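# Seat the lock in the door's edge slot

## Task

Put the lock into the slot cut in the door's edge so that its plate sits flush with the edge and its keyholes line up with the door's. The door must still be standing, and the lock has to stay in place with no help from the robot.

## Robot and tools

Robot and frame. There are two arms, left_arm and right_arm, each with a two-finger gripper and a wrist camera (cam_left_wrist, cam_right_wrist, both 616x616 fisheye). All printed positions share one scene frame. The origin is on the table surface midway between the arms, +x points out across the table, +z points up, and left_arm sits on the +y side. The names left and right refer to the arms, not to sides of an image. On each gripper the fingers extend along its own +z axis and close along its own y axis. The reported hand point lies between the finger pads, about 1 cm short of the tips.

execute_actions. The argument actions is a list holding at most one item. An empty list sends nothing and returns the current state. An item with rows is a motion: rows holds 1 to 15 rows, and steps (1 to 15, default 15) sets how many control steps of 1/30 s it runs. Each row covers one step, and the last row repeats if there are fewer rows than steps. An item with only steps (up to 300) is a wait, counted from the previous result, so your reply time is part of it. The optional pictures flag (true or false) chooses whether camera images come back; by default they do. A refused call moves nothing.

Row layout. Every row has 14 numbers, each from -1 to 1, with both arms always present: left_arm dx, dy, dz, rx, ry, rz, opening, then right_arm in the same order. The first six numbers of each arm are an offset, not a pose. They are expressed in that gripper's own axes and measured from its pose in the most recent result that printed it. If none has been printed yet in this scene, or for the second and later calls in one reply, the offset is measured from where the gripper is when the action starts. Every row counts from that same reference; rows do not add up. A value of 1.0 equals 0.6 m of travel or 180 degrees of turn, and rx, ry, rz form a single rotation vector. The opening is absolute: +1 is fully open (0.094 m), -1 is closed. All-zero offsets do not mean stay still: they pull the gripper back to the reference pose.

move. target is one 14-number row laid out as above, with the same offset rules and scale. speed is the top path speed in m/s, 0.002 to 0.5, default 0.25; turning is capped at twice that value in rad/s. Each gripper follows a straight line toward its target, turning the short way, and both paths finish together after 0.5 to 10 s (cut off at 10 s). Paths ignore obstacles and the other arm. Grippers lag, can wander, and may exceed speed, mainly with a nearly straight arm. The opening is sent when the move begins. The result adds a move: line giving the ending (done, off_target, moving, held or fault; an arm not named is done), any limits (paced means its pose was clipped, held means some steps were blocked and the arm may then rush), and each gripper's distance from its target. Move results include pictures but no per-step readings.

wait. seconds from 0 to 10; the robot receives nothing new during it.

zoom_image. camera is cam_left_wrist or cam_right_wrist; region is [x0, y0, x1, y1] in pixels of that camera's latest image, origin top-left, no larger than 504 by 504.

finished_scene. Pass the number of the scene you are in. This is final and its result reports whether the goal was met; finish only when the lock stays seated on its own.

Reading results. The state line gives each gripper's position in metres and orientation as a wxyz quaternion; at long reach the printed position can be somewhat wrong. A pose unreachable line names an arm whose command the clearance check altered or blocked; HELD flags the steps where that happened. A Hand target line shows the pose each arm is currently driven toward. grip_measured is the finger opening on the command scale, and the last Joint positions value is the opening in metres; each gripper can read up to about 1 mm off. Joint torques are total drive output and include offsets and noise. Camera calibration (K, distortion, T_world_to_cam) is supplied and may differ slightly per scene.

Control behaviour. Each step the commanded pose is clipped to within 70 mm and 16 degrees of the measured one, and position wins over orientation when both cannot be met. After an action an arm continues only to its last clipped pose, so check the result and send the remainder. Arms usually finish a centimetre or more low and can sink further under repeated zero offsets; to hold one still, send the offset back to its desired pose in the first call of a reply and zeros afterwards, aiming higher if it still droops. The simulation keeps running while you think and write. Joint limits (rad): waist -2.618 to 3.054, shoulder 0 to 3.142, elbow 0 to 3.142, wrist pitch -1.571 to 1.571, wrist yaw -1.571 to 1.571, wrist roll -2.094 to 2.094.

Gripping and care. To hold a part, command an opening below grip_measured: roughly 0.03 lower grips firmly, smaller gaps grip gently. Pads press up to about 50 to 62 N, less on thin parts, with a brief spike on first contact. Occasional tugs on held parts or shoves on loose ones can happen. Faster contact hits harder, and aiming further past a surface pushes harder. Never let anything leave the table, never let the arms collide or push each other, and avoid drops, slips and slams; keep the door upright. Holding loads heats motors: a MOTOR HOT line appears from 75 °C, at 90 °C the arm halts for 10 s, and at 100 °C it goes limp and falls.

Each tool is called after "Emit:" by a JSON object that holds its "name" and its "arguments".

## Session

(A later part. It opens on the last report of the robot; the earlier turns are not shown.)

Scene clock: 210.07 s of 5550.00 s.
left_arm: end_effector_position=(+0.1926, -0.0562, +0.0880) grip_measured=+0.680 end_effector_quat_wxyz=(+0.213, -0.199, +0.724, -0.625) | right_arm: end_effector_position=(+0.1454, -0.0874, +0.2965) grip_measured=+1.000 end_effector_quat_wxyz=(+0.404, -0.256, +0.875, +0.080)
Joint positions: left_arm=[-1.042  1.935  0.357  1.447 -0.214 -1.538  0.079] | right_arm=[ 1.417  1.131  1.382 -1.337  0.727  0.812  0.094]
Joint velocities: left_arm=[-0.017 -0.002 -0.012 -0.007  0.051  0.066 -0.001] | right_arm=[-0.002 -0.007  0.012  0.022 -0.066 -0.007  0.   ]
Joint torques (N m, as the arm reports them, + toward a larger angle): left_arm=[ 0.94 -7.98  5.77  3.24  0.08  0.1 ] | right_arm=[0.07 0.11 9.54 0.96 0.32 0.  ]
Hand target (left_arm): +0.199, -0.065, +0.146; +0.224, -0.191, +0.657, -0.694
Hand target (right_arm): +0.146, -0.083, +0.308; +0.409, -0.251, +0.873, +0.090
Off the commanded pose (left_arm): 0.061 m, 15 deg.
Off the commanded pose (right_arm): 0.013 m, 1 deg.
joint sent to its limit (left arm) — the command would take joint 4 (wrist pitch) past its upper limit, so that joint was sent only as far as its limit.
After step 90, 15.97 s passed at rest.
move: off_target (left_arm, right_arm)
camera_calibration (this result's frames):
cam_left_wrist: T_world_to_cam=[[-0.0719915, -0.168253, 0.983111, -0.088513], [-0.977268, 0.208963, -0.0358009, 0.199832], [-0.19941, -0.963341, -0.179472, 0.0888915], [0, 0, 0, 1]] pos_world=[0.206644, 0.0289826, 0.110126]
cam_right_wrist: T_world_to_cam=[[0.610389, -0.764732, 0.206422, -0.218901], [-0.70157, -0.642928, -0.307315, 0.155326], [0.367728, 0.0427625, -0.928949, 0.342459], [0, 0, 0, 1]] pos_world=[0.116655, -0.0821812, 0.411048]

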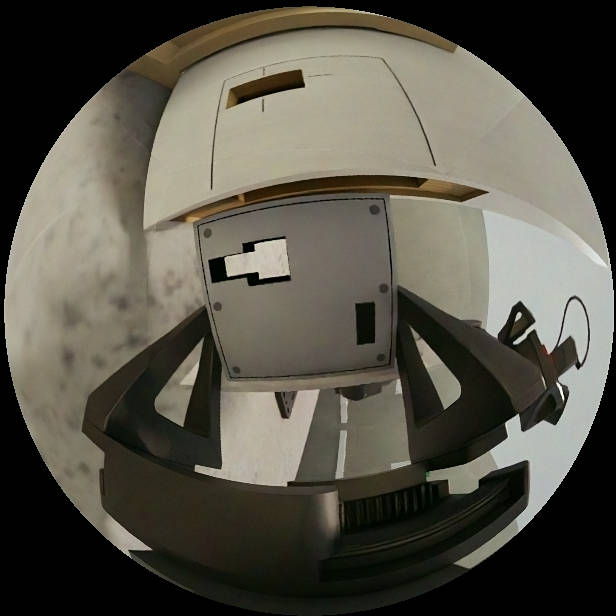

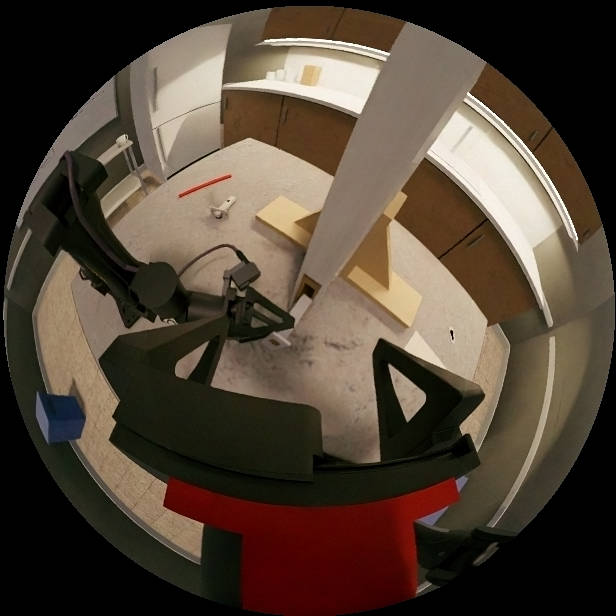

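Emit:
{"name": "move", "arguments": {"target": [0.04,-0.185,-0.015,0.085,0,-0.02,0.62,0.075,0.04,-0.05,0.081,0.051,0.114,-0.1], "speed": 0.1}}

Scene clock: 247.57 s of 5550.00 s.
left_arm: end_effector_position=(+0.1677, -0.0686, +0.1400) grip_measured=+0.680 end_effector_quat_wxyz=(+0.212, -0.192, +0.694, -0.661) | right_arm: end_effector_position=(+0.0885, -0.0853, +0.2729) grip_measured=-0.097 end_effector_quat_wxyz=(+0.321, -0.102, +0.933, +0.124)
Joint positions: left_arm=[-1.145  1.752  0.374  1.34  -0.302 -1.542  0.079] | right_arm=[ 1.647  1.249  1.453 -1.569  0.677  1.508  0.042]
Joint velocities: left_arm=[ 0.002  0.012 -0.007  0.007 -0.007 -0.037 -0.   ] | right_arm=[-0.017  0.017 -0.007 -0.037 -0.081 -0.037 -0.001]
Joint torques (N m, as the arm reports them, + toward a larger angle): left_arm=[-0.81 -7.53  7.1   2.97 -0.16  0.11] | right_arm=[ 0.79 -3.98  5.29  0.51  0.35  0.12]
Hand target (left_arm): +0.167, -0.075, +0.196; +0.215, -0.192, +0.629, -0.722
Hand target (right_arm): +0.089, -0.093, +0.281; +0.320, -0.094, +0.932, +0.142
Off the commanded pose (left_arm): 0.058 m, 10 deg.
Off the commanded pose (right_arm): 0.012 m, 14 deg.
joint sent to its limit (right arm) — the command would take joint 4 (wrist pitch) past its lower limit, so that joint was sent only as far as its limit.
After step 90, 31.73 s passed at rest.
move: off_target (left_arm, right_arm)
camera_calibration (this result's frames):
cam_left_wrist: T_world_to_cam=[[-0.106657, -0.0811585, 0.990978, -0.132783], [-0.97208, 0.218018, -0.0867681, 0.186908], [-0.20901, -0.972564, -0.102146, 0.0715052], [0, 0, 0, 1]] pos_world=[0.182472, 0.0180177, 0.155106]
cam_right_wrist: T_world_to_cam=[[0.416382, -0.907998, -0.0465285, -0.103672], [-0.895663, -0.400855, -0.19262, 0.116078], [0.156247, 0.121877, -0.98017, 0.380785], [0, 0, 0, 1]] pos_world=[0.0876374, -0.0940127, 0.390769]

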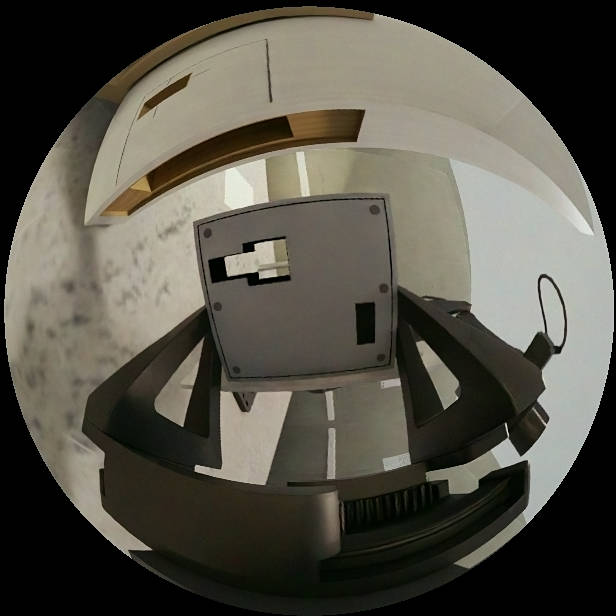

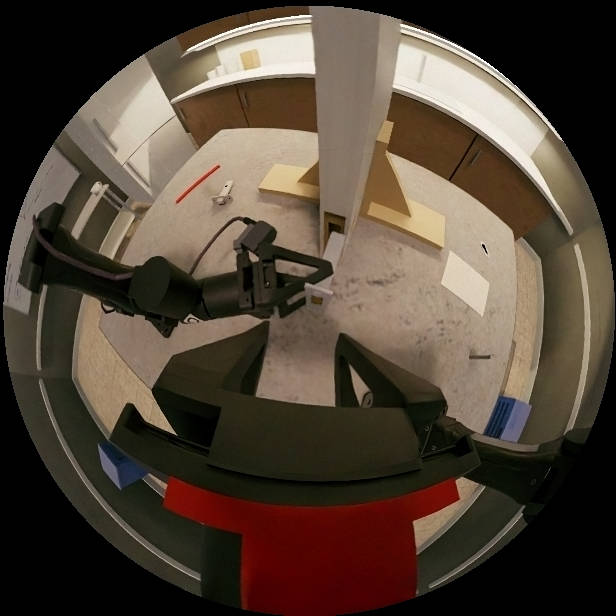

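Emit:
{"name": "execute_actions", "arguments": {"actions": [{"rows":[[0.002,-0.093,0.005,0.057,0,0,0.62,0.01,0,0.02,0.015,0,0,-0.1],[0.002,-0.093,0.005,0.057,0,0,0.62,0.01,0,0.02,0.015,0,0,-0.1],[0.002,-0.093,0.005,0.057,0,0,0.62,0.02,0,0.04,0.03,0,0,-0.1],[0.002,-0.093,0.005,0.057,0,0,0.62,0.02,0,0.04,0.03,0,0,-0.1],[0.002,-0.093,0.005,0.057,0,0,0.62,0.03,0,0.06,0.045,0,0,-0.1],[0.002,-0.093,0.005,0.057,0,0,0.62,0.04,0,0.08,0.06,0,0,-0.1],[0.002,-0.093,0.005,0.057,0,0,0.62,0.053,-0.006,0.101,0.076,-0.008,0.009,-0.1]]}], "pictures": false}}

Emit:
{"name": "wait", "arguments": {"seconds": 0.5}}

Scene clock: 267.63 s of 5550.00 s.
left_arm: end_effector_position=(+0.1679, -0.0685, +0.1399) grip_measured=+0.680 end_effector_quat_wxyz=(+0.225, -0.178, +0.698, -0.656) | right_arm: end_effector_position=(+0.0940, -0.0731, +0.2003) grip_measured=-0.097 end_effector_quat_wxyz=(+0.333, -0.070, +0.940, +0.002)
Joint positions: left_arm=[-1.145  1.752  0.374  1.339 -0.303 -1.503  0.079] | right_arm=[ 1.609  1.457  1.327 -1.53   0.675  1.642  0.042]
Joint velocities: left_arm=[-0.007 -0.017  0.002 -0.007 -0.007  0.037 -0.   ] | right_arm=[-0.007  0.002 -0.002 -0.037  0.022  0.081 -0.   ]
Joint torques (N m, as the arm reports them, + toward a larger angle): left_arm=[-0.16 -7.24  6.    3.2   0.09  0.12] | right_arm=[-0.81 -4.29  5.28  0.23  0.43  0.11]
Hand target (left_arm): +0.166, -0.072, +0.194; +0.226, -0.173, +0.634, -0.719
Hand target (right_arm): +0.099, -0.073, +0.206; +0.339, -0.050, +0.939, +0.018
Off the commanded pose (left_arm): 0.056 m, 11 deg.
Off the commanded pose (right_arm): 0.008 m, 3 deg.
Steps of this call (steps 1 to 90: nothing new was sent; then 16.57 s passed at rest; steps 91 to 105: all 15 steps of this action). Readings (end_effector_position):
91: left_arm (+0.1679, -0.0685, +0.1399) | right_arm (+0.0882, -0.0851, +0.2724)
92: left_arm (+0.1679, -0.0685, +0.1399) | right_arm (+0.0880, -0.0847, +0.2718)
94: left_arm (+0.1679, -0.0685, +0.1399) | right_arm (+0.0893, -0.0840, +0.2662)
98: left_arm (+0.1679, -0.0685, +0.1399) | right_arm (+0.0937, -0.0812, +0.2335)
105: the state above

Scene clock: 268.13 s of 5550.00 s.
left_arm: end_effector_position=(+0.1679, -0.0685, +0.1399) grip_measured=+0.680 end_effector_quat_wxyz=(+0.225, -0.178, +0.698, -0.656) | right_arm: end_effector_position=(+0.0941, -0.0729, +0.2003) grip_measured=-0.097 end_effector_quat_wxyz=(+0.333, -0.063, +0.941, +0.005)
Joint positions: left_arm=[-1.145  1.752  0.374  1.339 -0.303 -1.501  0.079] | right_arm=[ 1.608  1.457  1.327 -1.529  0.675  1.657  0.042]
Joint velocities: left_arm=[ 0.007 -0.002 -0.007 -0.007  0.051 -0.007 -0.   ] | right_arm=[-0.022  0.002 -0.012 -0.007  0.007  0.022 -0.001]
Joint torques (N m, as the arm reports them, + toward a larger angle): left_arm=[-0.09 -7.15  6.    3.2   0.1   0.08] | right_arm=[-0.8  -4.26  5.26  0.21  0.42  0.12]
Hand target (left_arm): +0.166, -0.072, +0.194; +0.226, -0.173, +0.634, -0.719
Hand target (right_arm): +0.099, -0.073, +0.206; +0.339, -0.050, +0.939, +0.018
Off the commanded pose (left_arm): 0.056 m, 11 deg.
Off the commanded pose (right_arm): 0.008 m, 2 deg.
Steps of this call (steps 1 to 15: nothing new was sent). Readings (end_effector_position):
1: left_arm (+0.1679, -0.0685, +0.1399) | right_arm (+0.0941, -0.0731, +0.2003)
2: left_arm (+0.1679, -0.0685, +0.1399) | right_arm (+0.0941, -0.0730, +0.2003)
4: left_arm (+0.1679, -0.0685, +0.1399) | right_arm (+0.0941, -0.0729, +0.2003)
8: left_arm (+0.1679, -0.0685, +0.1399) | right_arm (+0.0941, -0.0729, +0.2003)
15: the state above
camera_calibration (this result's frames):
cam_left_wrist: T_world_to_cam=[[-0.140677, -0.103722, 0.984607, -0.12762], [-0.968443, 0.221078, -0.115079, 0.190552], [-0.205739, -0.969725, -0.131549, 0.0753536], [0, 0, 0, 1]] pos_world=[0.182088, 0.0177087, 0.157496]
cam_right_wrist: T_world_to_cam=[[0.270454, -0.950989, 0.149914, -0.126843], [-0.943833, -0.292614, -0.153484, 0.116655], [0.189828, -0.0999834, -0.976713, 0.287228], [0, 0, 0, 1]] pos_world=[0.0898843, -0.0577729, 0.31746]

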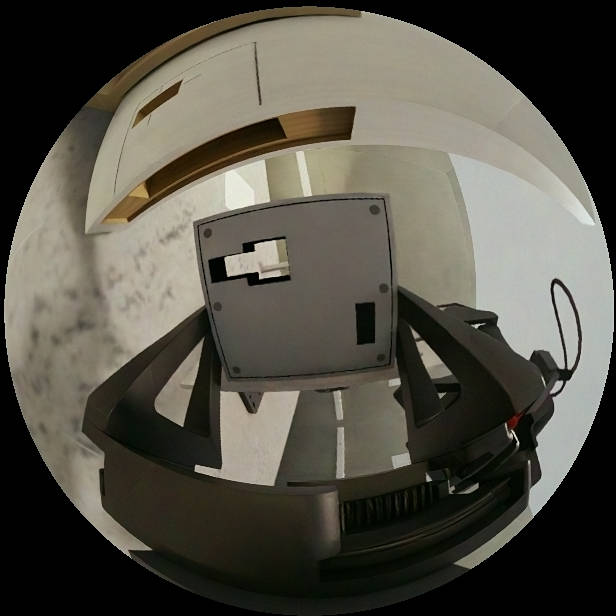

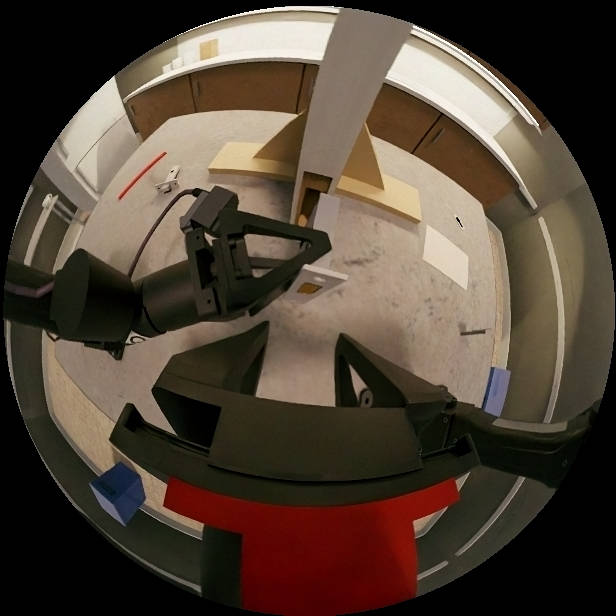

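Emit:
{"name": "execute_actions", "arguments": {"actions": [{"rows":[[-0.003,-0.093,0.005,0.057,0,-0.035,0.62,-0.01,0,0.008,0.01,0,0.01,-0.1],[-0.003,-0.093,0.005,0.057,0,-0.035,0.62,-0.02,0,0.016,0.017,0,0.02,-0.1],[-0.003,-0.093,0.005,0.057,0,-0.035,0.62,-0.03,0,0.024,0.017,0,0.03,-0.1],[-0.003,-0.093,0.005,0.057,0,-0.035,0.62,-0.04,0,0.03,0.017,0,0.03,-0.1],[-0.003,-0.093,0.005,0.057,0,-0.035,0.62,-0.055,0,0.038,0.017,0,0.03,-0.1]]}]}}

Emit:
{"name": "zoom_image", "arguments": {"camera": "cam_right_wrist", "region": [200,180,420,400]}}

Scene clock: 286.97 s of 5550.00 s.
left_arm: end_effector_position=(+0.1698, -0.0675, +0.1393) grip_measured=+0.680 end_effector_quat_wxyz=(+0.209, -0.200, +0.693, -0.661) | right_arm: end_effector_position=(+0.1290, -0.0789, +0.1956) grip_measured=-0.097 end_effector_quat_wxyz=(+0.325, -0.014, +0.945, -0.023)
Joint positions: left_arm=[-1.142  1.752  0.374  1.337 -0.308 -1.558  0.079] | right_arm=[ 1.449  1.469  1.327 -1.496  0.66   1.594  0.042]
Joint velocities: left_arm=[ 0.022  0.007  0.007 -0.037  0.022 -0.037  0.001] | right_arm=[-0.017  0.007  0.012  0.022  0.051 -0.081 -0.   ]
Joint torques (N m, as the arm reports them, + toward a larger angle): left_arm=[-0.32 -7.32  5.95  3.22  0.13 -0.01] | right_arm=[-0.84 -2.78  7.66  0.42  0.45 -0.1 ]
Hand target (left_arm): +0.167, -0.072, +0.194; +0.202, -0.195, +0.627, -0.726
Hand target (right_arm): +0.134, -0.069, +0.203; +0.334, -0.009, +0.943, -0.006
Off the commanded pose (left_arm): 0.057 m, 11 deg.
Off the commanded pose (right_arm): 0.014 m, 2 deg.
Steps of this call (steps 1 to 90: nothing new was sent; then 15.33 s passed at rest; steps 91 to 105: all 15 steps of this action). Readings (end_effector_position):
91: left_arm (+0.1677, -0.0686, +0.1399) | right_arm (+0.0945, -0.0732, +0.2000)
92: left_arm (+0.1676, -0.0687, +0.1399) | right_arm (+0.0969, -0.0739, +0.1992)
94: left_arm (+0.1674, -0.0688, +0.1399) | right_arm (+0.1077, -0.0761, +0.1975)
98: left_arm (+0.1690, -0.0679, +0.1394) | right_arm (+0.1285, -0.0796, +0.1957)
105: the state above
camera_calibration (this result's frames):
cam_left_wrist: T_world_to_cam=[[-0.0924759, -0.0761532, 0.992799, -0.134179], [-0.975172, 0.208415, -0.0748475, 0.186785], [-0.201214, -0.975071, -0.0935359, 0.0702335], [0, 0, 0, 1]] pos_world=[0.183872, 0.0193356, 0.153762]
cam_right_wrist: T_world_to_cam=[[0.165819, -0.972066, 0.166107, -0.132638], [-0.972976, -0.188712, -0.133061, 0.155111], [0.160691, -0.139554, -0.977089, 0.276171], [0, 0, 0, 1]] pos_world=[0.128535, -0.0611208, 0.312515]

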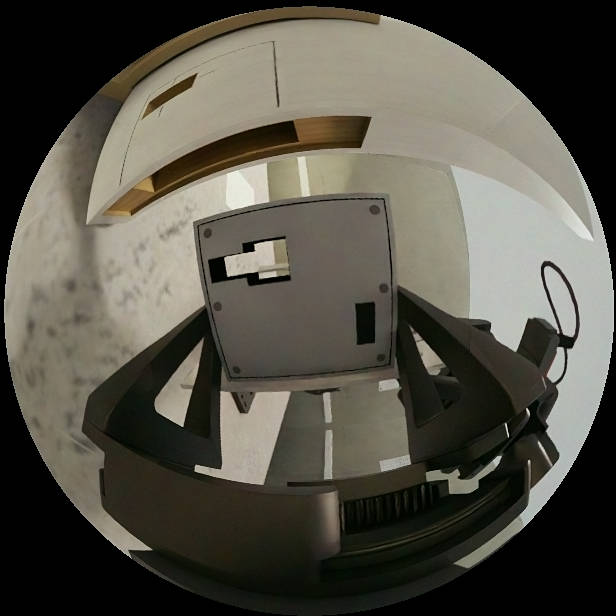

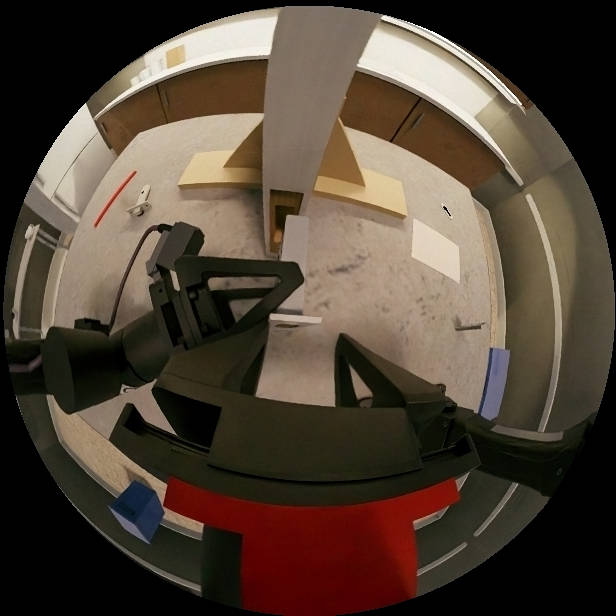

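Region (200, 180, 420, 400) of cam_right_wrist's 616x616 image, scaled by 2.291, with more detail than that image has.

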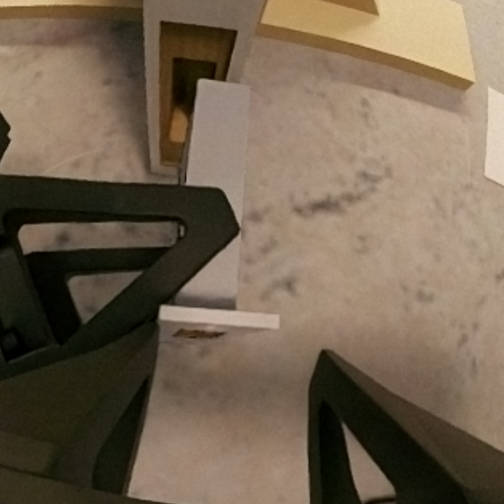

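Emit:
{"name": "execute_actions", "arguments": {"actions": [{"rows":[[0.003,-0.09,0.003,0.057,0,-0.005,0.62,-0.008,0.03,-0.016,-0.01,0,-0.035,-0.1]]}]}}

Scene clock: 293.97 s of 5550.00 s.
left_arm: end_effector_position=(+0.1711, -0.0666, +0.1402) grip_measured=+0.680 end_effector_quat_wxyz=(+0.219, -0.196, +0.692, -0.659) | right_arm: end_effector_position=(+0.1276, -0.0761, +0.1990) grip_measured=-0.098 end_effector_quat_wxyz=(+0.318, -0.070, +0.944, -0.050)
Joint positions: left_arm=[-1.142  1.752  0.374  1.34  -0.317 -1.538  0.079] | right_arm=[ 1.449  1.495  1.368 -1.527  0.651  1.481  0.042]
Joint velocities: left_arm=[-0.007 -0.012 -0.002  0.022  0.037  0.007 -0.002] | right_arm=[-0.017  0.007  0.002  0.081 -0.007 -0.095 -0.   ]
Joint torques (N m, as the arm reports them, + toward a larger angle): left_arm=[-0.41 -6.75  5.58  3.29  0.09  0.17] | right_arm=[ 0.62 -2.5   8.56  0.46  0.36 -0.09]
Hand target (left_arm): +0.168, -0.070, +0.191; +0.220, -0.187, +0.631, -0.720
Hand target (right_arm): +0.127, -0.061, +0.206; +0.323, -0.070, +0.943, -0.026
Off the commanded pose (left_arm): 0.053 m, 10 deg.
Off the commanded pose (right_arm): 0.017 m, 3 deg.
Steps of this call (steps 1 to 90: nothing new was sent; then 3.50 s passed at rest; steps 91 to 105: all 15 steps of this action). Readings (end_effector_position):
91: left_arm (+0.1698, -0.0675, +0.1393) | right_arm (+0.1288, -0.0783, +0.1963)
92: left_arm (+0.1700, -0.0674, +0.1397) | right_arm (+0.1284, -0.0774, +0.1972)
94: left_arm (+0.1709, -0.0667, +0.1400) | right_arm (+0.1281, -0.0761, +0.1984)
98: left_arm (+0.1711, -0.0666, +0.1401) | right_arm (+0.1279, -0.0762, +0.1988)
105: the state above
camera_calibration (this result's frames):
cam_left_wrist: T_world_to_cam=[[-0.109703, -0.0850235, 0.990321, -0.132119], [-0.975393, 0.200907, -0.0908003, 0.189768], [-0.191242, -0.975914, -0.104971, 0.0712842], [0, 0, 0, 1]] pos_world=[0.184237, 0.0202083, 0.155554]
cam_right_wrist: T_world_to_cam=[[0.253166, -0.935569, 0.246206, -0.154611], [-0.95356, -0.284251, -0.0996218, 0.138335], [0.163188, -0.209552, -0.964084, 0.271814], [0, 0, 0, 1]] pos_world=[0.126696, -0.0483685, 0.313899]

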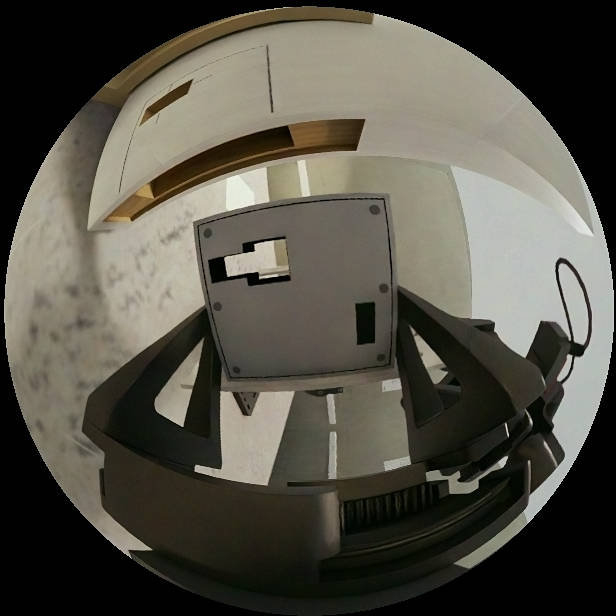

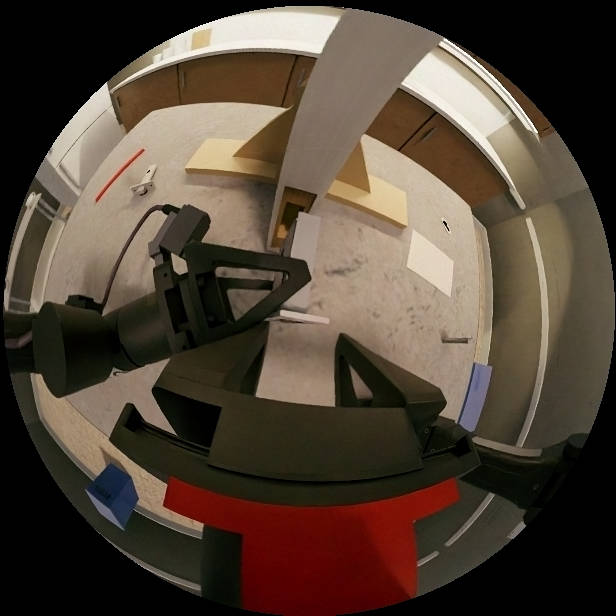

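Emit:
{"name": "execute_actions", "arguments": {"actions": [{"rows":[[0.006,-0.088,0,0.055,0,-0.015,0.62,-0.008,0.01,-0.016,-0.03,0,0.02,-0.15],[0.006,-0.088,0,0.055,0,-0.015,0.62,-0.012,0.015,-0.016,-0.06,0,0.05,-0.15]]}]}}

Emit:
{"name": "zoom_image", "arguments": {"camera": "cam_left_wrist", "region": [350,260,550,460]}}

Scene clock: 304.17 s of 5550.00 s.
left_arm: end_effector_position=(+0.1695, -0.0672, +0.1405) grip_measured=+0.680 end_effector_quat_wxyz=(+0.219, -0.196, +0.692, -0.659) | right_arm: end_effector_position=(+0.1250, -0.0679, +0.2083) grip_measured=-0.147 end_effector_quat_wxyz=(+0.313, -0.036, +0.948, +0.045)
Joint positions: left_arm=[-1.148  1.752  0.374  1.342 -0.321 -1.537  0.079] | right_arm=[ 1.449  1.374  1.306 -1.389  0.634  1.486  0.04 ]
Joint velocities: left_arm=[-0.012  0.002  0.007  0.037 -0.007 -0.022  0.   ] | right_arm=[-0.002  0.002 -0.007  0.051 -0.037 -0.007 -0.001]
Joint torques (N m, as the arm reports them, + toward a larger angle): left_arm=[-0.84 -6.95  5.39  3.24 -0.05  0.06] | right_arm=[-0.52 -4.05  4.05  0.85  0.3   0.1 ]
Hand target (left_arm): +0.166, -0.070, +0.191; +0.217, -0.194, +0.630, -0.720
Hand target (right_arm): +0.127, -0.066, +0.210; +0.314, -0.024, +0.947, +0.064
Off the commanded pose (left_arm): 0.052 m, 10 deg.
Off the commanded pose (right_arm): 0.003 m, 3 deg.
Steps of this call (steps 1 to 90: nothing new was sent; then 6.70 s passed at rest; steps 91 to 105: all 15 steps of this action). Readings (end_effector_position):
91: left_arm (+0.1712, -0.0666, +0.1402) | right_arm (+0.1272, -0.0755, +0.1991)
92: left_arm (+0.1712, -0.0666, +0.1406) | right_arm (+0.1268, -0.0750, +0.1992)
94: left_arm (+0.1709, -0.0666, +0.1409) | right_arm (+0.1256, -0.0751, +0.2007)
98: left_arm (+0.1695, -0.0673, +0.1413) | right_arm (+0.1251, -0.0713, +0.2097)
105: the state above
camera_calibration (this result's frames):
cam_left_wrist: T_world_to_cam=[[-0.110932, -0.0842325, 0.990252, -0.132359], [-0.974978, 0.202368, -0.0920074, 0.188497], [-0.192645, -0.97568, -0.104574, 0.0706339], [0, 0, 0, 1]] pos_world=[0.182705, 0.0196215, 0.155798]
cam_right_wrist: T_world_to_cam=[[0.252382, -0.966377, 0.0491805, -0.109481], [-0.957372, -0.256764, -0.132328, 0.148252], [0.140507, -0.0136868, -0.989985, 0.30449], [0, 0, 0, 1]] pos_world=[0.126781, -0.0635669, 0.326442]

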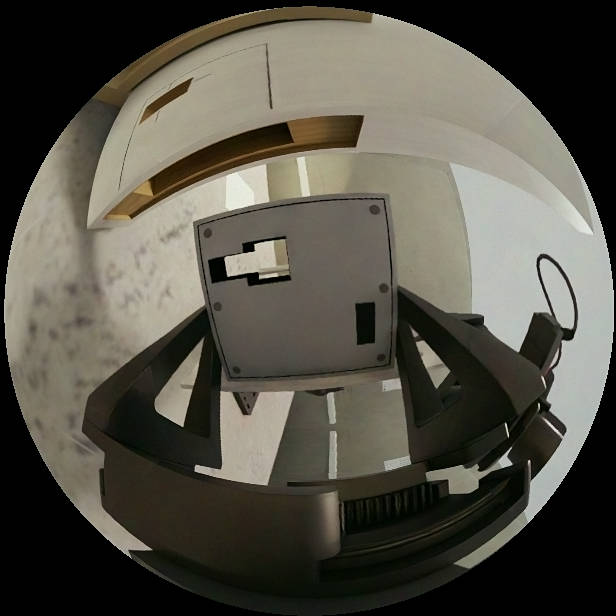

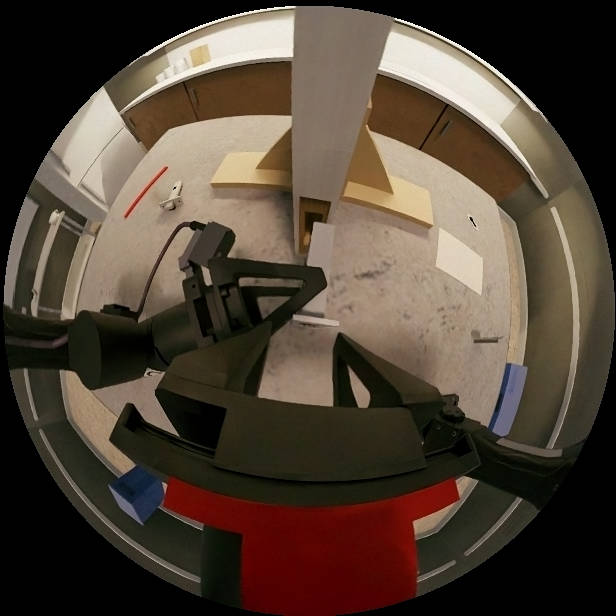

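Region (350, 260, 550, 460) of cam_left_wrist's 616x616 image, scaled by 2.520, with more detail than that image has.

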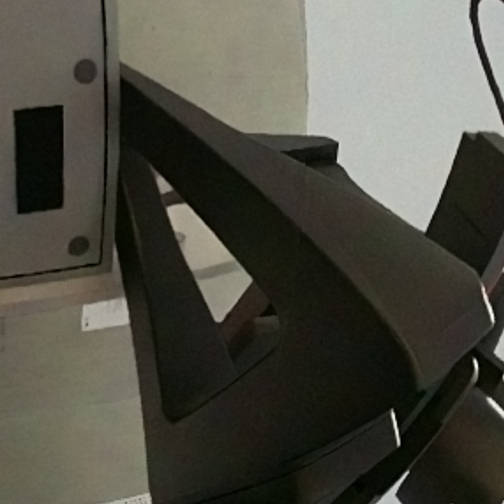

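Emit:
{"name": "execute_actions", "arguments": {"actions": [{"rows":[[0.004,-0.085,0,0.055,0,-0.015,0.62,0,-0.018,0,-0.008,0,0.008,-0.15],[0.004,-0.085,0,0.055,0,-0.015,0.62,0,-0.018,0,-0.008,0,0.008,-0.15],[0.004,-0.085,0,0.055,0,-0.015,0.62,0,-0.018,0,-0.008,0,0.008,-0.15],[0.004,-0.085,0,0.055,0,-0.015,0.62,0,-0.018,0,-0.008,0,0.008,-0.15],[0.004,-0.085,0,0.055,0,-0.015,0.62,-0.01,-0.018,0.01,-0.008,0,0.008,-0.15],[0.004,-0.085,0,0.055,0,-0.015,0.62,-0.016,-0.018,0.02,-0.008,0,0.008,-0.15]]}]}}

Emit:
{"name": "zoom_image", "arguments": {"camera": "cam_right_wrist", "region": [220,250,380,410]}}

Scene clock: 314.20 s of 5550.00 s.
left_arm: end_effector_position=(+0.1714, -0.0659, +0.1418) grip_measured=+0.680 end_effector_quat_wxyz=(+0.224, -0.200, +0.689, -0.660) | right_arm: end_effector_position=(+0.1362, -0.0771, +0.1993) grip_measured=-0.147 end_effector_quat_wxyz=(+0.305, -0.034, +0.951, +0.044)
Joint positions: left_arm=[-1.149  1.752  0.374  1.347 -0.336 -1.537  0.079] | right_arm=[ 1.387  1.328  1.241 -1.333  0.61   1.42   0.04 ]
Joint velocities: left_arm=[-0.012 -0.007  0.012  0.022 -0.037  0.051 -0.   ] | right_arm=[-0.012 -0.007 -0.012 -0.007 -0.007 -0.051  0.   ]
Joint torques (N m, as the arm reports them, + toward a larger angle): left_arm=[-0.81 -6.39  5.07  3.31  0.1   0.1 ] | right_arm=[-1.02 -4.27  4.19  0.85  0.37 -0.05]
Hand target (left_arm): +0.166, -0.069, +0.190; +0.217, -0.193, +0.630, -0.720
Hand target (right_arm): +0.141, -0.077, +0.203; +0.312, -0.027, +0.948, +0.060
Off the commanded pose (left_arm): 0.050 m, 10 deg.
Off the commanded pose (right_arm): 0.006 m, 2 deg.
Steps of this call (steps 1 to 90: nothing new was sent; then 6.53 s passed at rest; steps 91 to 105: all 15 steps of this action). Readings (end_effector_position):
91: left_arm (+0.1695, -0.0672, +0.1404) | right_arm (+0.1251, -0.0687, +0.2076)
92: left_arm (+0.1695, -0.0672, +0.1405) | right_arm (+0.1249, -0.0708, +0.2061)
94: left_arm (+0.1694, -0.0673, +0.1419) | right_arm (+0.1245, -0.0751, +0.2037)
98: left_arm (+0.1698, -0.0670, +0.1427) | right_arm (+0.1345, -0.0778, +0.2002)
105: the state above
camera_calibration (this result's frames):
cam_left_wrist: T_world_to_cam=[[-0.11169, -0.0807976, 0.990453, -0.132996], [-0.977482, 0.1885, -0.0948505, 0.19016], [-0.179037, -0.978744, -0.100032, 0.069252], [0, 0, 0, 1]] pos_world=[0.183422, 0.021189, 0.15669]
cam_right_wrist: T_world_to_cam=[[0.248625, -0.96746, 0.0469849, -0.119914], [-0.960739, -0.252484, -0.115036, 0.152752], [0.123156, -0.0165394, -0.99225, 0.296479], [0, 0, 0, 1]] pos_world=[0.140055, -0.072541, 0.317388]

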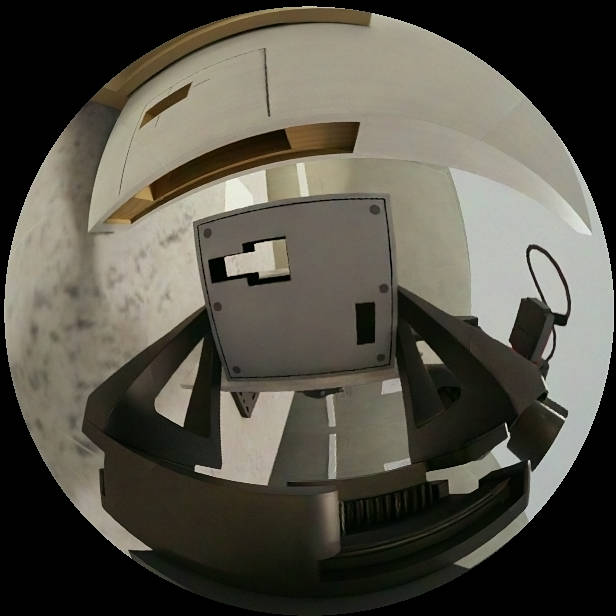

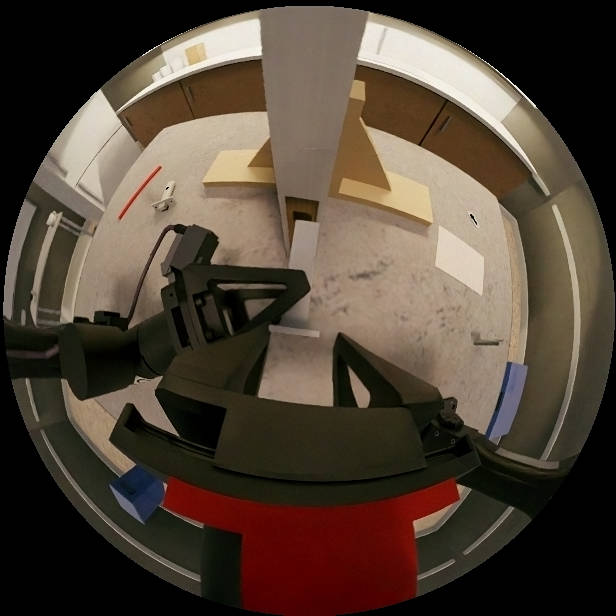

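Region (220, 250, 380, 410) of cam_right_wrist's 616x616 image, scaled by 3.150, with more detail than that image has.

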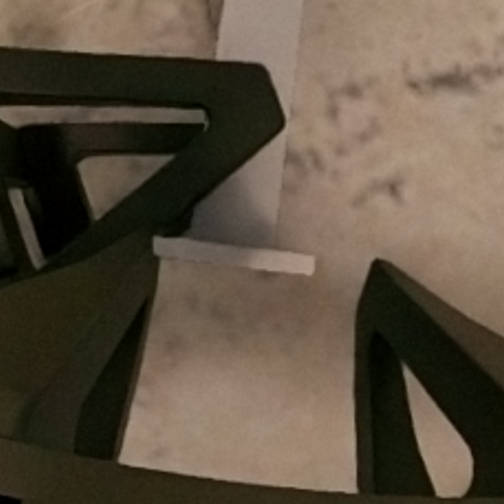

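Emit:
{"name": "execute_actions", "arguments": {"actions": [{"rows":[[0.006,-0.082,0,0.053,0,-0.015,0.62,-0.012,0.004,-0.016,-0.008,0,0,-0.07],[0.006,-0.082,0,0.053,0,-0.015,0.62,-0.012,0.004,-0.016,-0.008,0,0,-0.07],[0.006,-0.082,0,0.053,0,-0.015,0.62,-0.012,0.004,-0.016,-0.008,0,0,-0.07],[0.006,-0.082,0,0.053,0,-0.015,0.62,-0.012,0.004,-0.016,-0.008,0,0,-0.07],[0.006,-0.082,0,0.053,0,-0.015,0.62,-0.027,0.004,-0.004,-0.008,0,0,-0.07]]}]}}

Emit:
{"name": "zoom_image", "arguments": {"camera": "cam_right_wrist", "region": [220,250,380,410]}}

Scene clock: 327.33 s of 5550.00 s.
left_arm: end_effector_position=(+0.1746, -0.0634, +0.1387) grip_measured=+0.680 end_effector_quat_wxyz=(+0.232, -0.208, +0.691, -0.652) | right_arm: end_effector_position=(+0.1405, -0.0782, +0.1963) grip_measured=-0.073 end_effector_quat_wxyz=(+0.291, -0.048, +0.955, +0.035)
Joint positions: left_arm=[-1.15   1.752  0.374  1.334 -0.361 -1.537  0.079] | right_arm=[ 1.347  1.328  1.241 -1.321  0.575  1.35   0.044]
Joint velocities: left_arm=[ 0.002 -0.007  0.012 -0.022  0.051 -0.022 -0.   ] | right_arm=[ 0.022  0.012  0.002 -0.022 -0.081  0.066 -0.   ]
Joint torques (N m, as the arm reports them, + toward a larger angle): left_arm=[-1.1  -6.48  5.06  3.45  0.17  0.08] | right_arm=[-1.34 -3.51  8.04  0.65  0.42 -0.07]
Hand target (left_arm): +0.167, -0.068, +0.189; +0.222, -0.198, +0.629, -0.718
Hand target (right_arm): +0.148, -0.075, +0.211; +0.304, -0.037, +0.950, +0.055
Off the commanded pose (left_arm): 0.053 m, 11 deg.
Off the commanded pose (right_arm): 0.017 m, 3 deg.
Steps of this call (steps 1 to 90: nothing new was sent; then 9.63 s passed at rest; steps 91 to 105: all 15 steps of this action). Readings (end_effector_position):
91: left_arm (+0.1717, -0.0657, +0.1418) | right_arm (+0.1363, -0.0781, +0.1991)
92: left_arm (+0.1717, -0.0657, +0.1417) | right_arm (+0.1363, -0.0787, +0.1990)
94: left_arm (+0.1716, -0.0657, +0.1416) | right_arm (+0.1363, -0.0790, +0.1990)
98: left_arm (+0.1740, -0.0638, +0.1395) | right_arm (+0.1397, -0.0784, +0.1968)
105: the state above
camera_calibration (this result's frames):
cam_left_wrist: T_world_to_cam=[[-0.107011, -0.0960434, 0.989608, -0.131105], [-0.981979, 0.166149, -0.0900609, 0.191211], [-0.155773, -0.981412, -0.112092, 0.0694396], [0, 0, 0, 1]] pos_world=[0.184552, 0.0237875, 0.154747]
cam_right_wrist: T_world_to_cam=[[0.271936, -0.960116, 0.0650235, -0.128184], [-0.957391, -0.276753, -0.0825282, 0.14752], [0.0972321, -0.0398105, -0.994465, 0.295183], [0, 0, 0, 1]] pos_world=[0.147391, -0.0704937, 0.314059]

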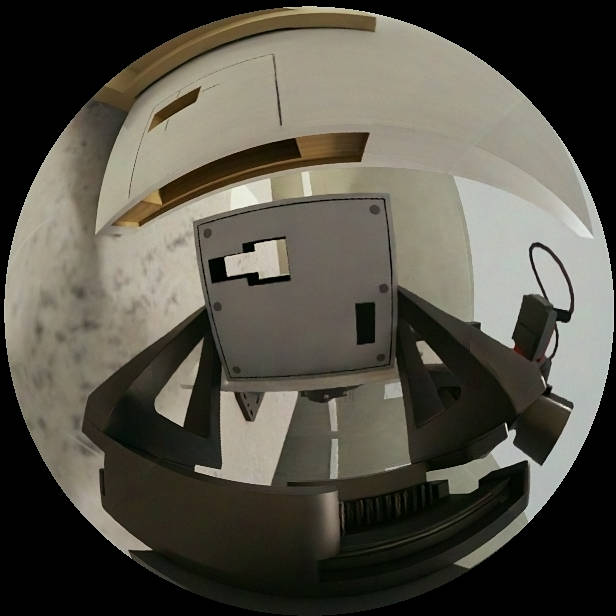

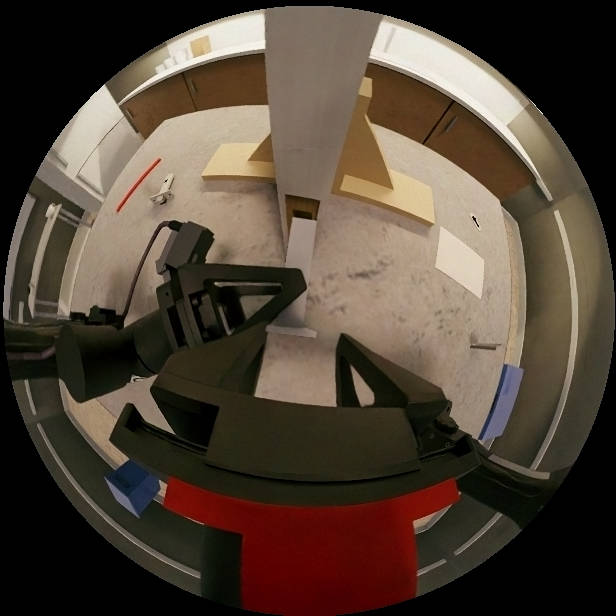

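Region (220, 250, 380, 410) of cam_right_wrist's 616x616 image, scaled by 3.150, with more detail than that image has.

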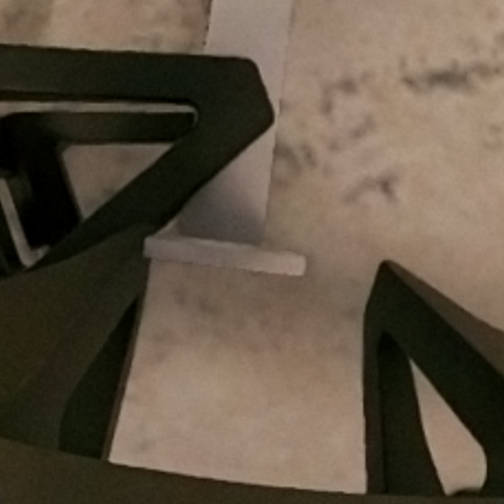

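Emit:
{"name": "execute_actions", "arguments": {"actions": [{"rows":[[0.01,-0.085,0,0.055,0.01,-0.015,0.62,0,0,-0.04,0,0,0,-0.07],[0.01,-0.085,0,0.055,0.01,-0.015,0.62,0,0,-0.07,0,0,0,-0.07],[0.01,-0.085,0,0.055,0.01,-0.015,0.62,-0.03,-0.03,-0.1,0,0,0,-0.07],[0.01,-0.085,0,0.055,0.01,-0.015,0.62,-0.03,-0.03,-0.1,0,0,0,-0.3],[0.01,-0.085,0,0.055,0.01,-0.015,0.62,-0.05,-0.1,-0.11,0,0,0,-0.6]]}], "pictures": false}}

Emit:
{"name": "execute_actions", "arguments": {"actions": [{"steps":10}], "pictures": false}}

Scene clock: 343.73 s of 5550.00 s.
left_arm: end_effector_position=(+0.1710, -0.0661, +0.1421) grip_measured=+0.680 end_effector_quat_wxyz=(+0.224, -0.199, +0.689, -0.660) | right_arm: end_effector_position=(+0.1356, -0.1407, +0.2589) grip_measured=-0.597 end_effector_quat_wxyz=(+0.291, -0.051, +0.953, +0.073)
Joint positions: left_arm=[-1.15   1.752  0.374  1.348 -0.336 -1.536  0.079] | right_arm=[ 1.335  1.104  1.354 -1.564  0.558  1.305  0.019]
Joint velocities: left_arm=[ 0.002  0.007 -0.012 -0.037 -0.007 -0.007 -0.   ] | right_arm=[ 0.002 -0.002  0.002  0.007 -0.037 -0.081 -0.   ]
Joint torques (N m, as the arm reports them, + toward a larger angle): left_arm=[-0.33 -6.45  5.02  3.18  0.08  0.11] | right_arm=[-0.81 -0.6   6.93  0.59  0.33 -0.08]
Hand target (left_arm): +0.168, -0.069, +0.188; +0.221, -0.194, +0.632, -0.717
Hand target (right_arm): +0.137, -0.143, +0.264; +0.291, -0.058, +0.952, +0.073
Off the commanded pose (left_arm): 0.047 m, 9 deg.
Off the commanded pose (right_arm): 0.007 m, 4 deg.
joint sent to its limit (right arm) — the command would take joint 4 (wrist pitch) past its lower limit, so that joint was sent only as far as its limit.
Steps of this call (steps 1 to 90: nothing new was sent; then 12.90 s passed at rest; steps 91 to 105: all 15 steps of this action). Readings (end_effector_position):
91: left_arm (+0.1743, -0.0636, +0.1386) | right_arm (+0.1388, -0.0784, +0.1978)
92: left_arm (+0.1733, -0.0643, +0.1393) | right_arm (+0.1343, -0.0785, +0.2018)
94: left_arm (+0.1724, -0.0651, +0.1407) | right_arm (+0.1270, -0.0788, +0.2178)
98: left_arm (+0.1714, -0.0658, +0.1417) | right_arm (+0.1340, -0.1094, +0.2455)
105: the state above

Scene clock: 344.07 s of 5550.00 s.
left_arm: end_effector_position=(+0.1709, -0.0661, +0.1421) grip_measured=+0.680 end_effector_quat_wxyz=(+0.223, -0.199, +0.689, -0.660) | right_arm: end_effector_position=(+0.1345, -0.1414, +0.2580) grip_measured=-0.597 end_effector_quat_wxyz=(+0.287, -0.060, +0.953, +0.070)
Joint positions: left_arm=[-1.15   1.752  0.374  1.348 -0.335 -1.536  0.079] | right_arm=[ 1.335  1.104  1.354 -1.569  0.551  1.289  0.019]
Joint velocities: left_arm=[ 0.002 -0.002 -0.002 -0.022 -0.007  0.037  0.   ] | right_arm=[ 0.007 -0.007 -0.002 -0.007 -0.022 -0.022 -0.   ]
Joint torques (N m, as the arm reports them, + toward a larger angle): left_arm=[-0.25 -6.49  5.13  3.21  0.09  0.11] | right_arm=[-0.83 -0.65  6.94  0.6   0.27 -0.09]
Hand target (left_arm): +0.168, -0.069, +0.188; +0.221, -0.194, +0.633, -0.717
Hand target (right_arm): +0.137, -0.143, +0.264; +0.291, -0.058, +0.952, +0.073
Off the commanded pose (left_arm): 0.047 m, 9 deg.
Off the commanded pose (right_arm): 0.007 m, 4 deg.
Steps of this call (steps 1 to 10: nothing new was sent). Readings (end_effector_position):
1: left_arm (+0.1710, -0.0661, +0.1421) | right_arm (+0.1353, -0.1408, +0.2587)
2: left_arm (+0.1709, -0.0661, +0.1421) | right_arm (+0.1352, -0.1410, +0.2586)
4: left_arm (+0.1709, -0.0661, +0.1421) | right_arm (+0.1348, -0.1412, +0.2583)
8: left_arm (+0.1709, -0.0661, +0.1421) | right_arm (+0.1345, -0.1414, +0.2580)
10: the state above

Emit:
{"name": "move", "arguments": {"target": [0,-0.1,0,0.06,0,-0.03,0.62,-0.005,0.015,0.035,-0.33,-0.068,-0.371,-0.6], "speed": 0.4}}

Scene clock: 353.97 s of 5550.00 s.
left_arm: end_effector_position=(+0.1709, -0.0662, +0.1433) grip_measured=+0.680 end_effector_quat_wxyz=(+0.213, -0.209, +0.684, -0.665) | right_arm: end_effector_position=(+0.1428, -0.1326, +0.2290) grip_measured=-0.597 end_effector_quat_wxyz=(-0.290, +0.670, -0.591, -0.343)
Joint positions: left_arm=[-1.15   1.752  0.374  1.353 -0.335 -1.566  0.079] | right_arm=[ 0.111  1.037  1.031 -1.412 -0.924 -1.358  0.019]
Joint velocities: left_arm=[ 0.012 -0.012  0.007  0.007 -0.007 -0.022 -0.   ] | right_arm=[-0.002  0.012 -0.012 -0.007  0.022 -0.066  0.   ]
Joint torques (N m, as the arm reports them, + toward a larger angle): left_arm=[-0.38 -8.15  5.59  3.2  -0.01 -0.02] | right_arm=[-0.82  0.76  8.65  0.41 -0.58 -0.07]
Hand target (left_arm): +0.169, -0.067, +0.200; +0.207, -0.210, +0.615, -0.731
Hand target (right_arm): +0.146, -0.130, +0.240; -0.302, +0.667, -0.583, -0.351
Off the commanded pose (left_arm): 0.059 m, 11 deg.
Off the commanded pose (right_arm): 0.015 m, 2 deg.
After step 90, 4.03 s passed at rest.
move: off_target (left_arm, right_arm); limits=paced
camera_calibration (this result's frames):
cam_left_wrist: T_world_to_cam=[[-0.0901995, -0.0582516, 0.994219, -0.137331], [-0.979143, 0.187669, -0.0778362, 0.187633], [-0.18205, -0.980504, -0.0739643, 0.0656662], [0, 0, 0, 1]] pos_world=[0.183287, 0.0211732, 0.155999]
cam_right_wrist: T_world_to_cam=[[0.958899, 0.249399, 0.135325, -0.136915], [0.283182, -0.871244, -0.400926, -0.0456955], [0.0179104, 0.422769, -0.906061, 0.377712], [0, 0, 0, 1]] pos_world=[0.137463, -0.16535, 0.342437]

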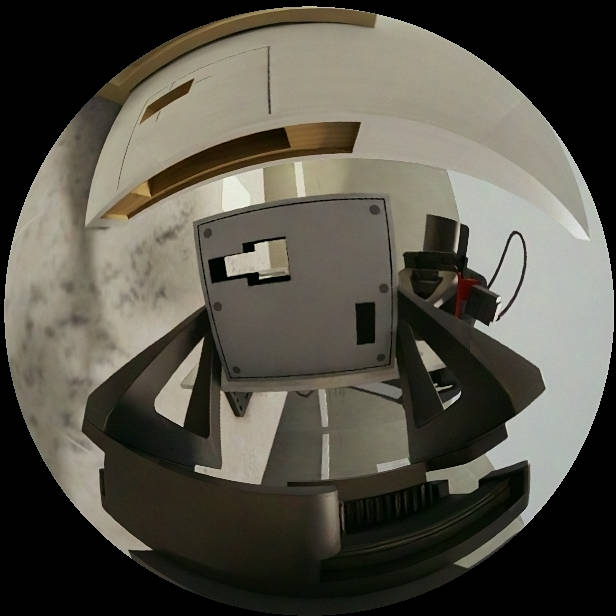

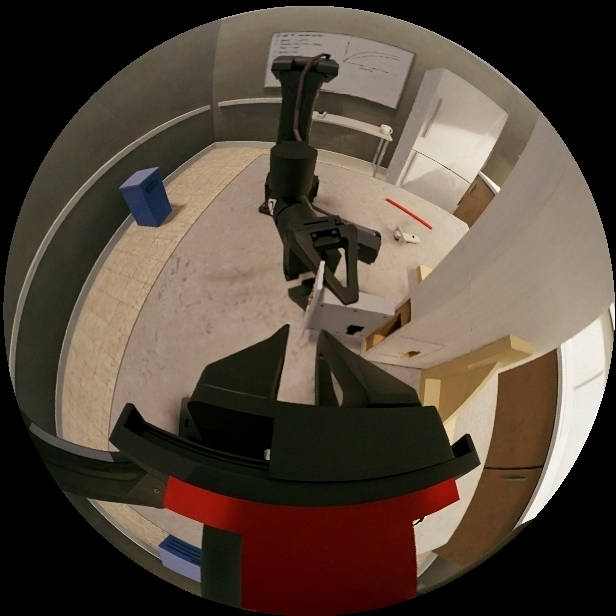

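Emit:
{"name": "move", "arguments": {"target": [0,-0.095,0,0.06,0,-0.01,0.62,-0.037,-0.012,0.065,0,0,0,-0.55], "speed": 0.1}}

Emit:
{"name": "zoom_image", "arguments": {"camera": "cam_right_wrist", "region": [240,240,400,400]}}

Scene clock: 362.03 s of 5550.00 s.
left_arm: end_effector_position=(+0.1709, -0.0663, +0.1482) grip_measured=+0.680 end_effector_quat_wxyz=(+0.220, -0.203, +0.679, -0.671) | right_arm: end_effector_position=(+0.1488, -0.0876, +0.2228) grip_measured=-0.553 end_effector_quat_wxyz=(-0.287, +0.669, -0.596, -0.339)
Joint positions: left_arm=[-1.15   1.752  0.374  1.374 -0.335 -1.547  0.079] | right_arm=[ 0.377  1.037  0.987 -1.061 -0.829 -0.953  0.021]
Joint velocities: left_arm=[-0.002 -0.007  0.012 -0.022 -0.022  0.066 -0.   ] | right_arm=[-0.007 -0.007  0.002 -0.051  0.007  0.022 -0.001]
Joint torques (N m, as the arm reports them, + toward a larger angle): left_arm=[ 0.09 -7.21  5.17  3.2   0.06  0.13] | right_arm=[ 0.87 -1.92  4.79  1.09 -0.34  0.12]
Hand target (left_arm): +0.170, -0.066, +0.198; +0.220, -0.200, +0.617, -0.729
Hand target (right_arm): +0.145, -0.087, +0.224; -0.291, +0.670, -0.591, -0.342
Off the commanded pose (left_arm): 0.052 m, 10 deg.
Off the commanded pose (right_arm): 0.005 m, 1 deg.
After step 90, 3.60 s passed at rest.
move: off_target (left_arm)
camera_calibration (this result's frames):
cam_left_wrist: T_world_to_cam=[[-0.111282, -0.049334, 0.992564, -0.137783], [-0.977205, 0.18713, -0.100259, 0.191007], [-0.180793, -0.981096, -0.0690337, 0.0649767], [0, 0, 0, 1]] pos_world=[0.183067, 0.0212078, 0.160394]
cam_right_wrist: T_world_to_cam=[[0.961043, 0.243472, 0.130833, -0.152899], [0.275697, -0.878111, -0.391039, -0.0124198], [0.0196787, 0.411876, -0.911028, 0.352877], [0, 0, 0, 1]] pos_world=[0.143423, -0.119021, 0.336628]

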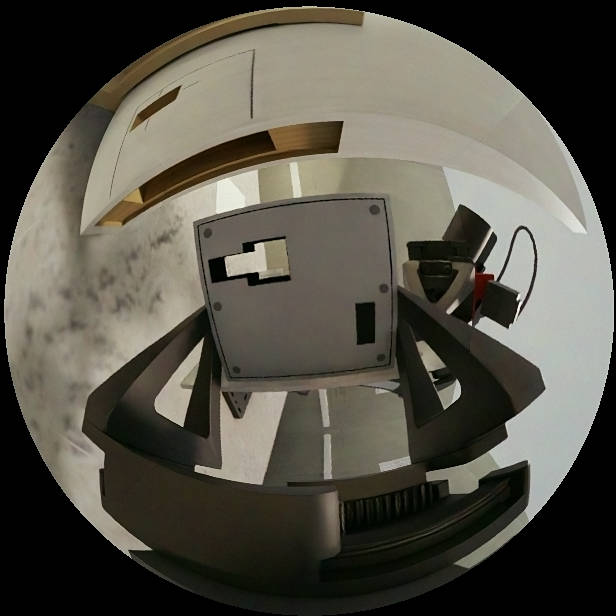

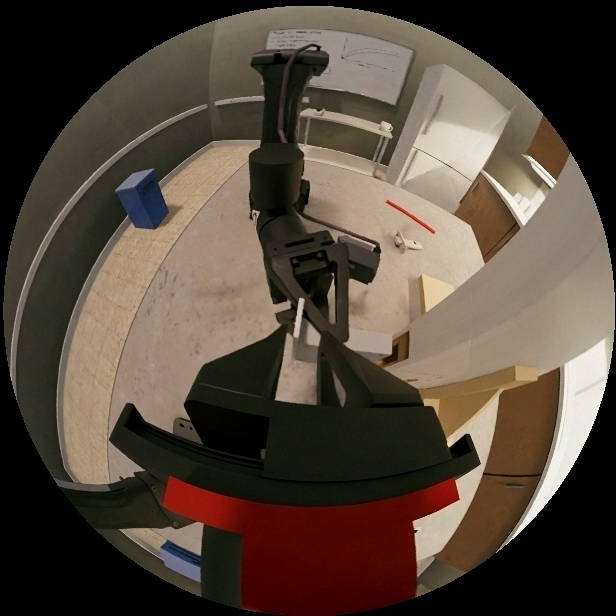

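Region (240, 240, 400, 400) of cam_right_wrist's 616x616 image, scaled by 3.150, with more detail than that image has.

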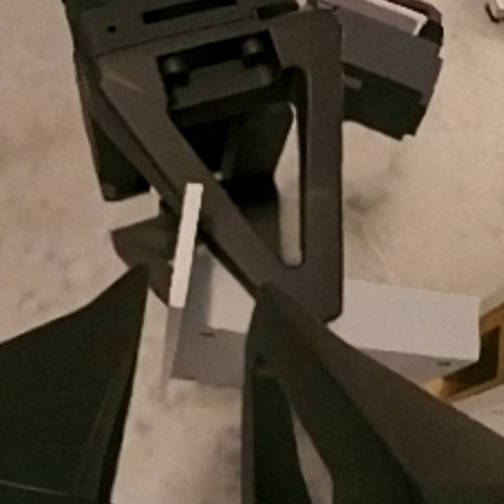

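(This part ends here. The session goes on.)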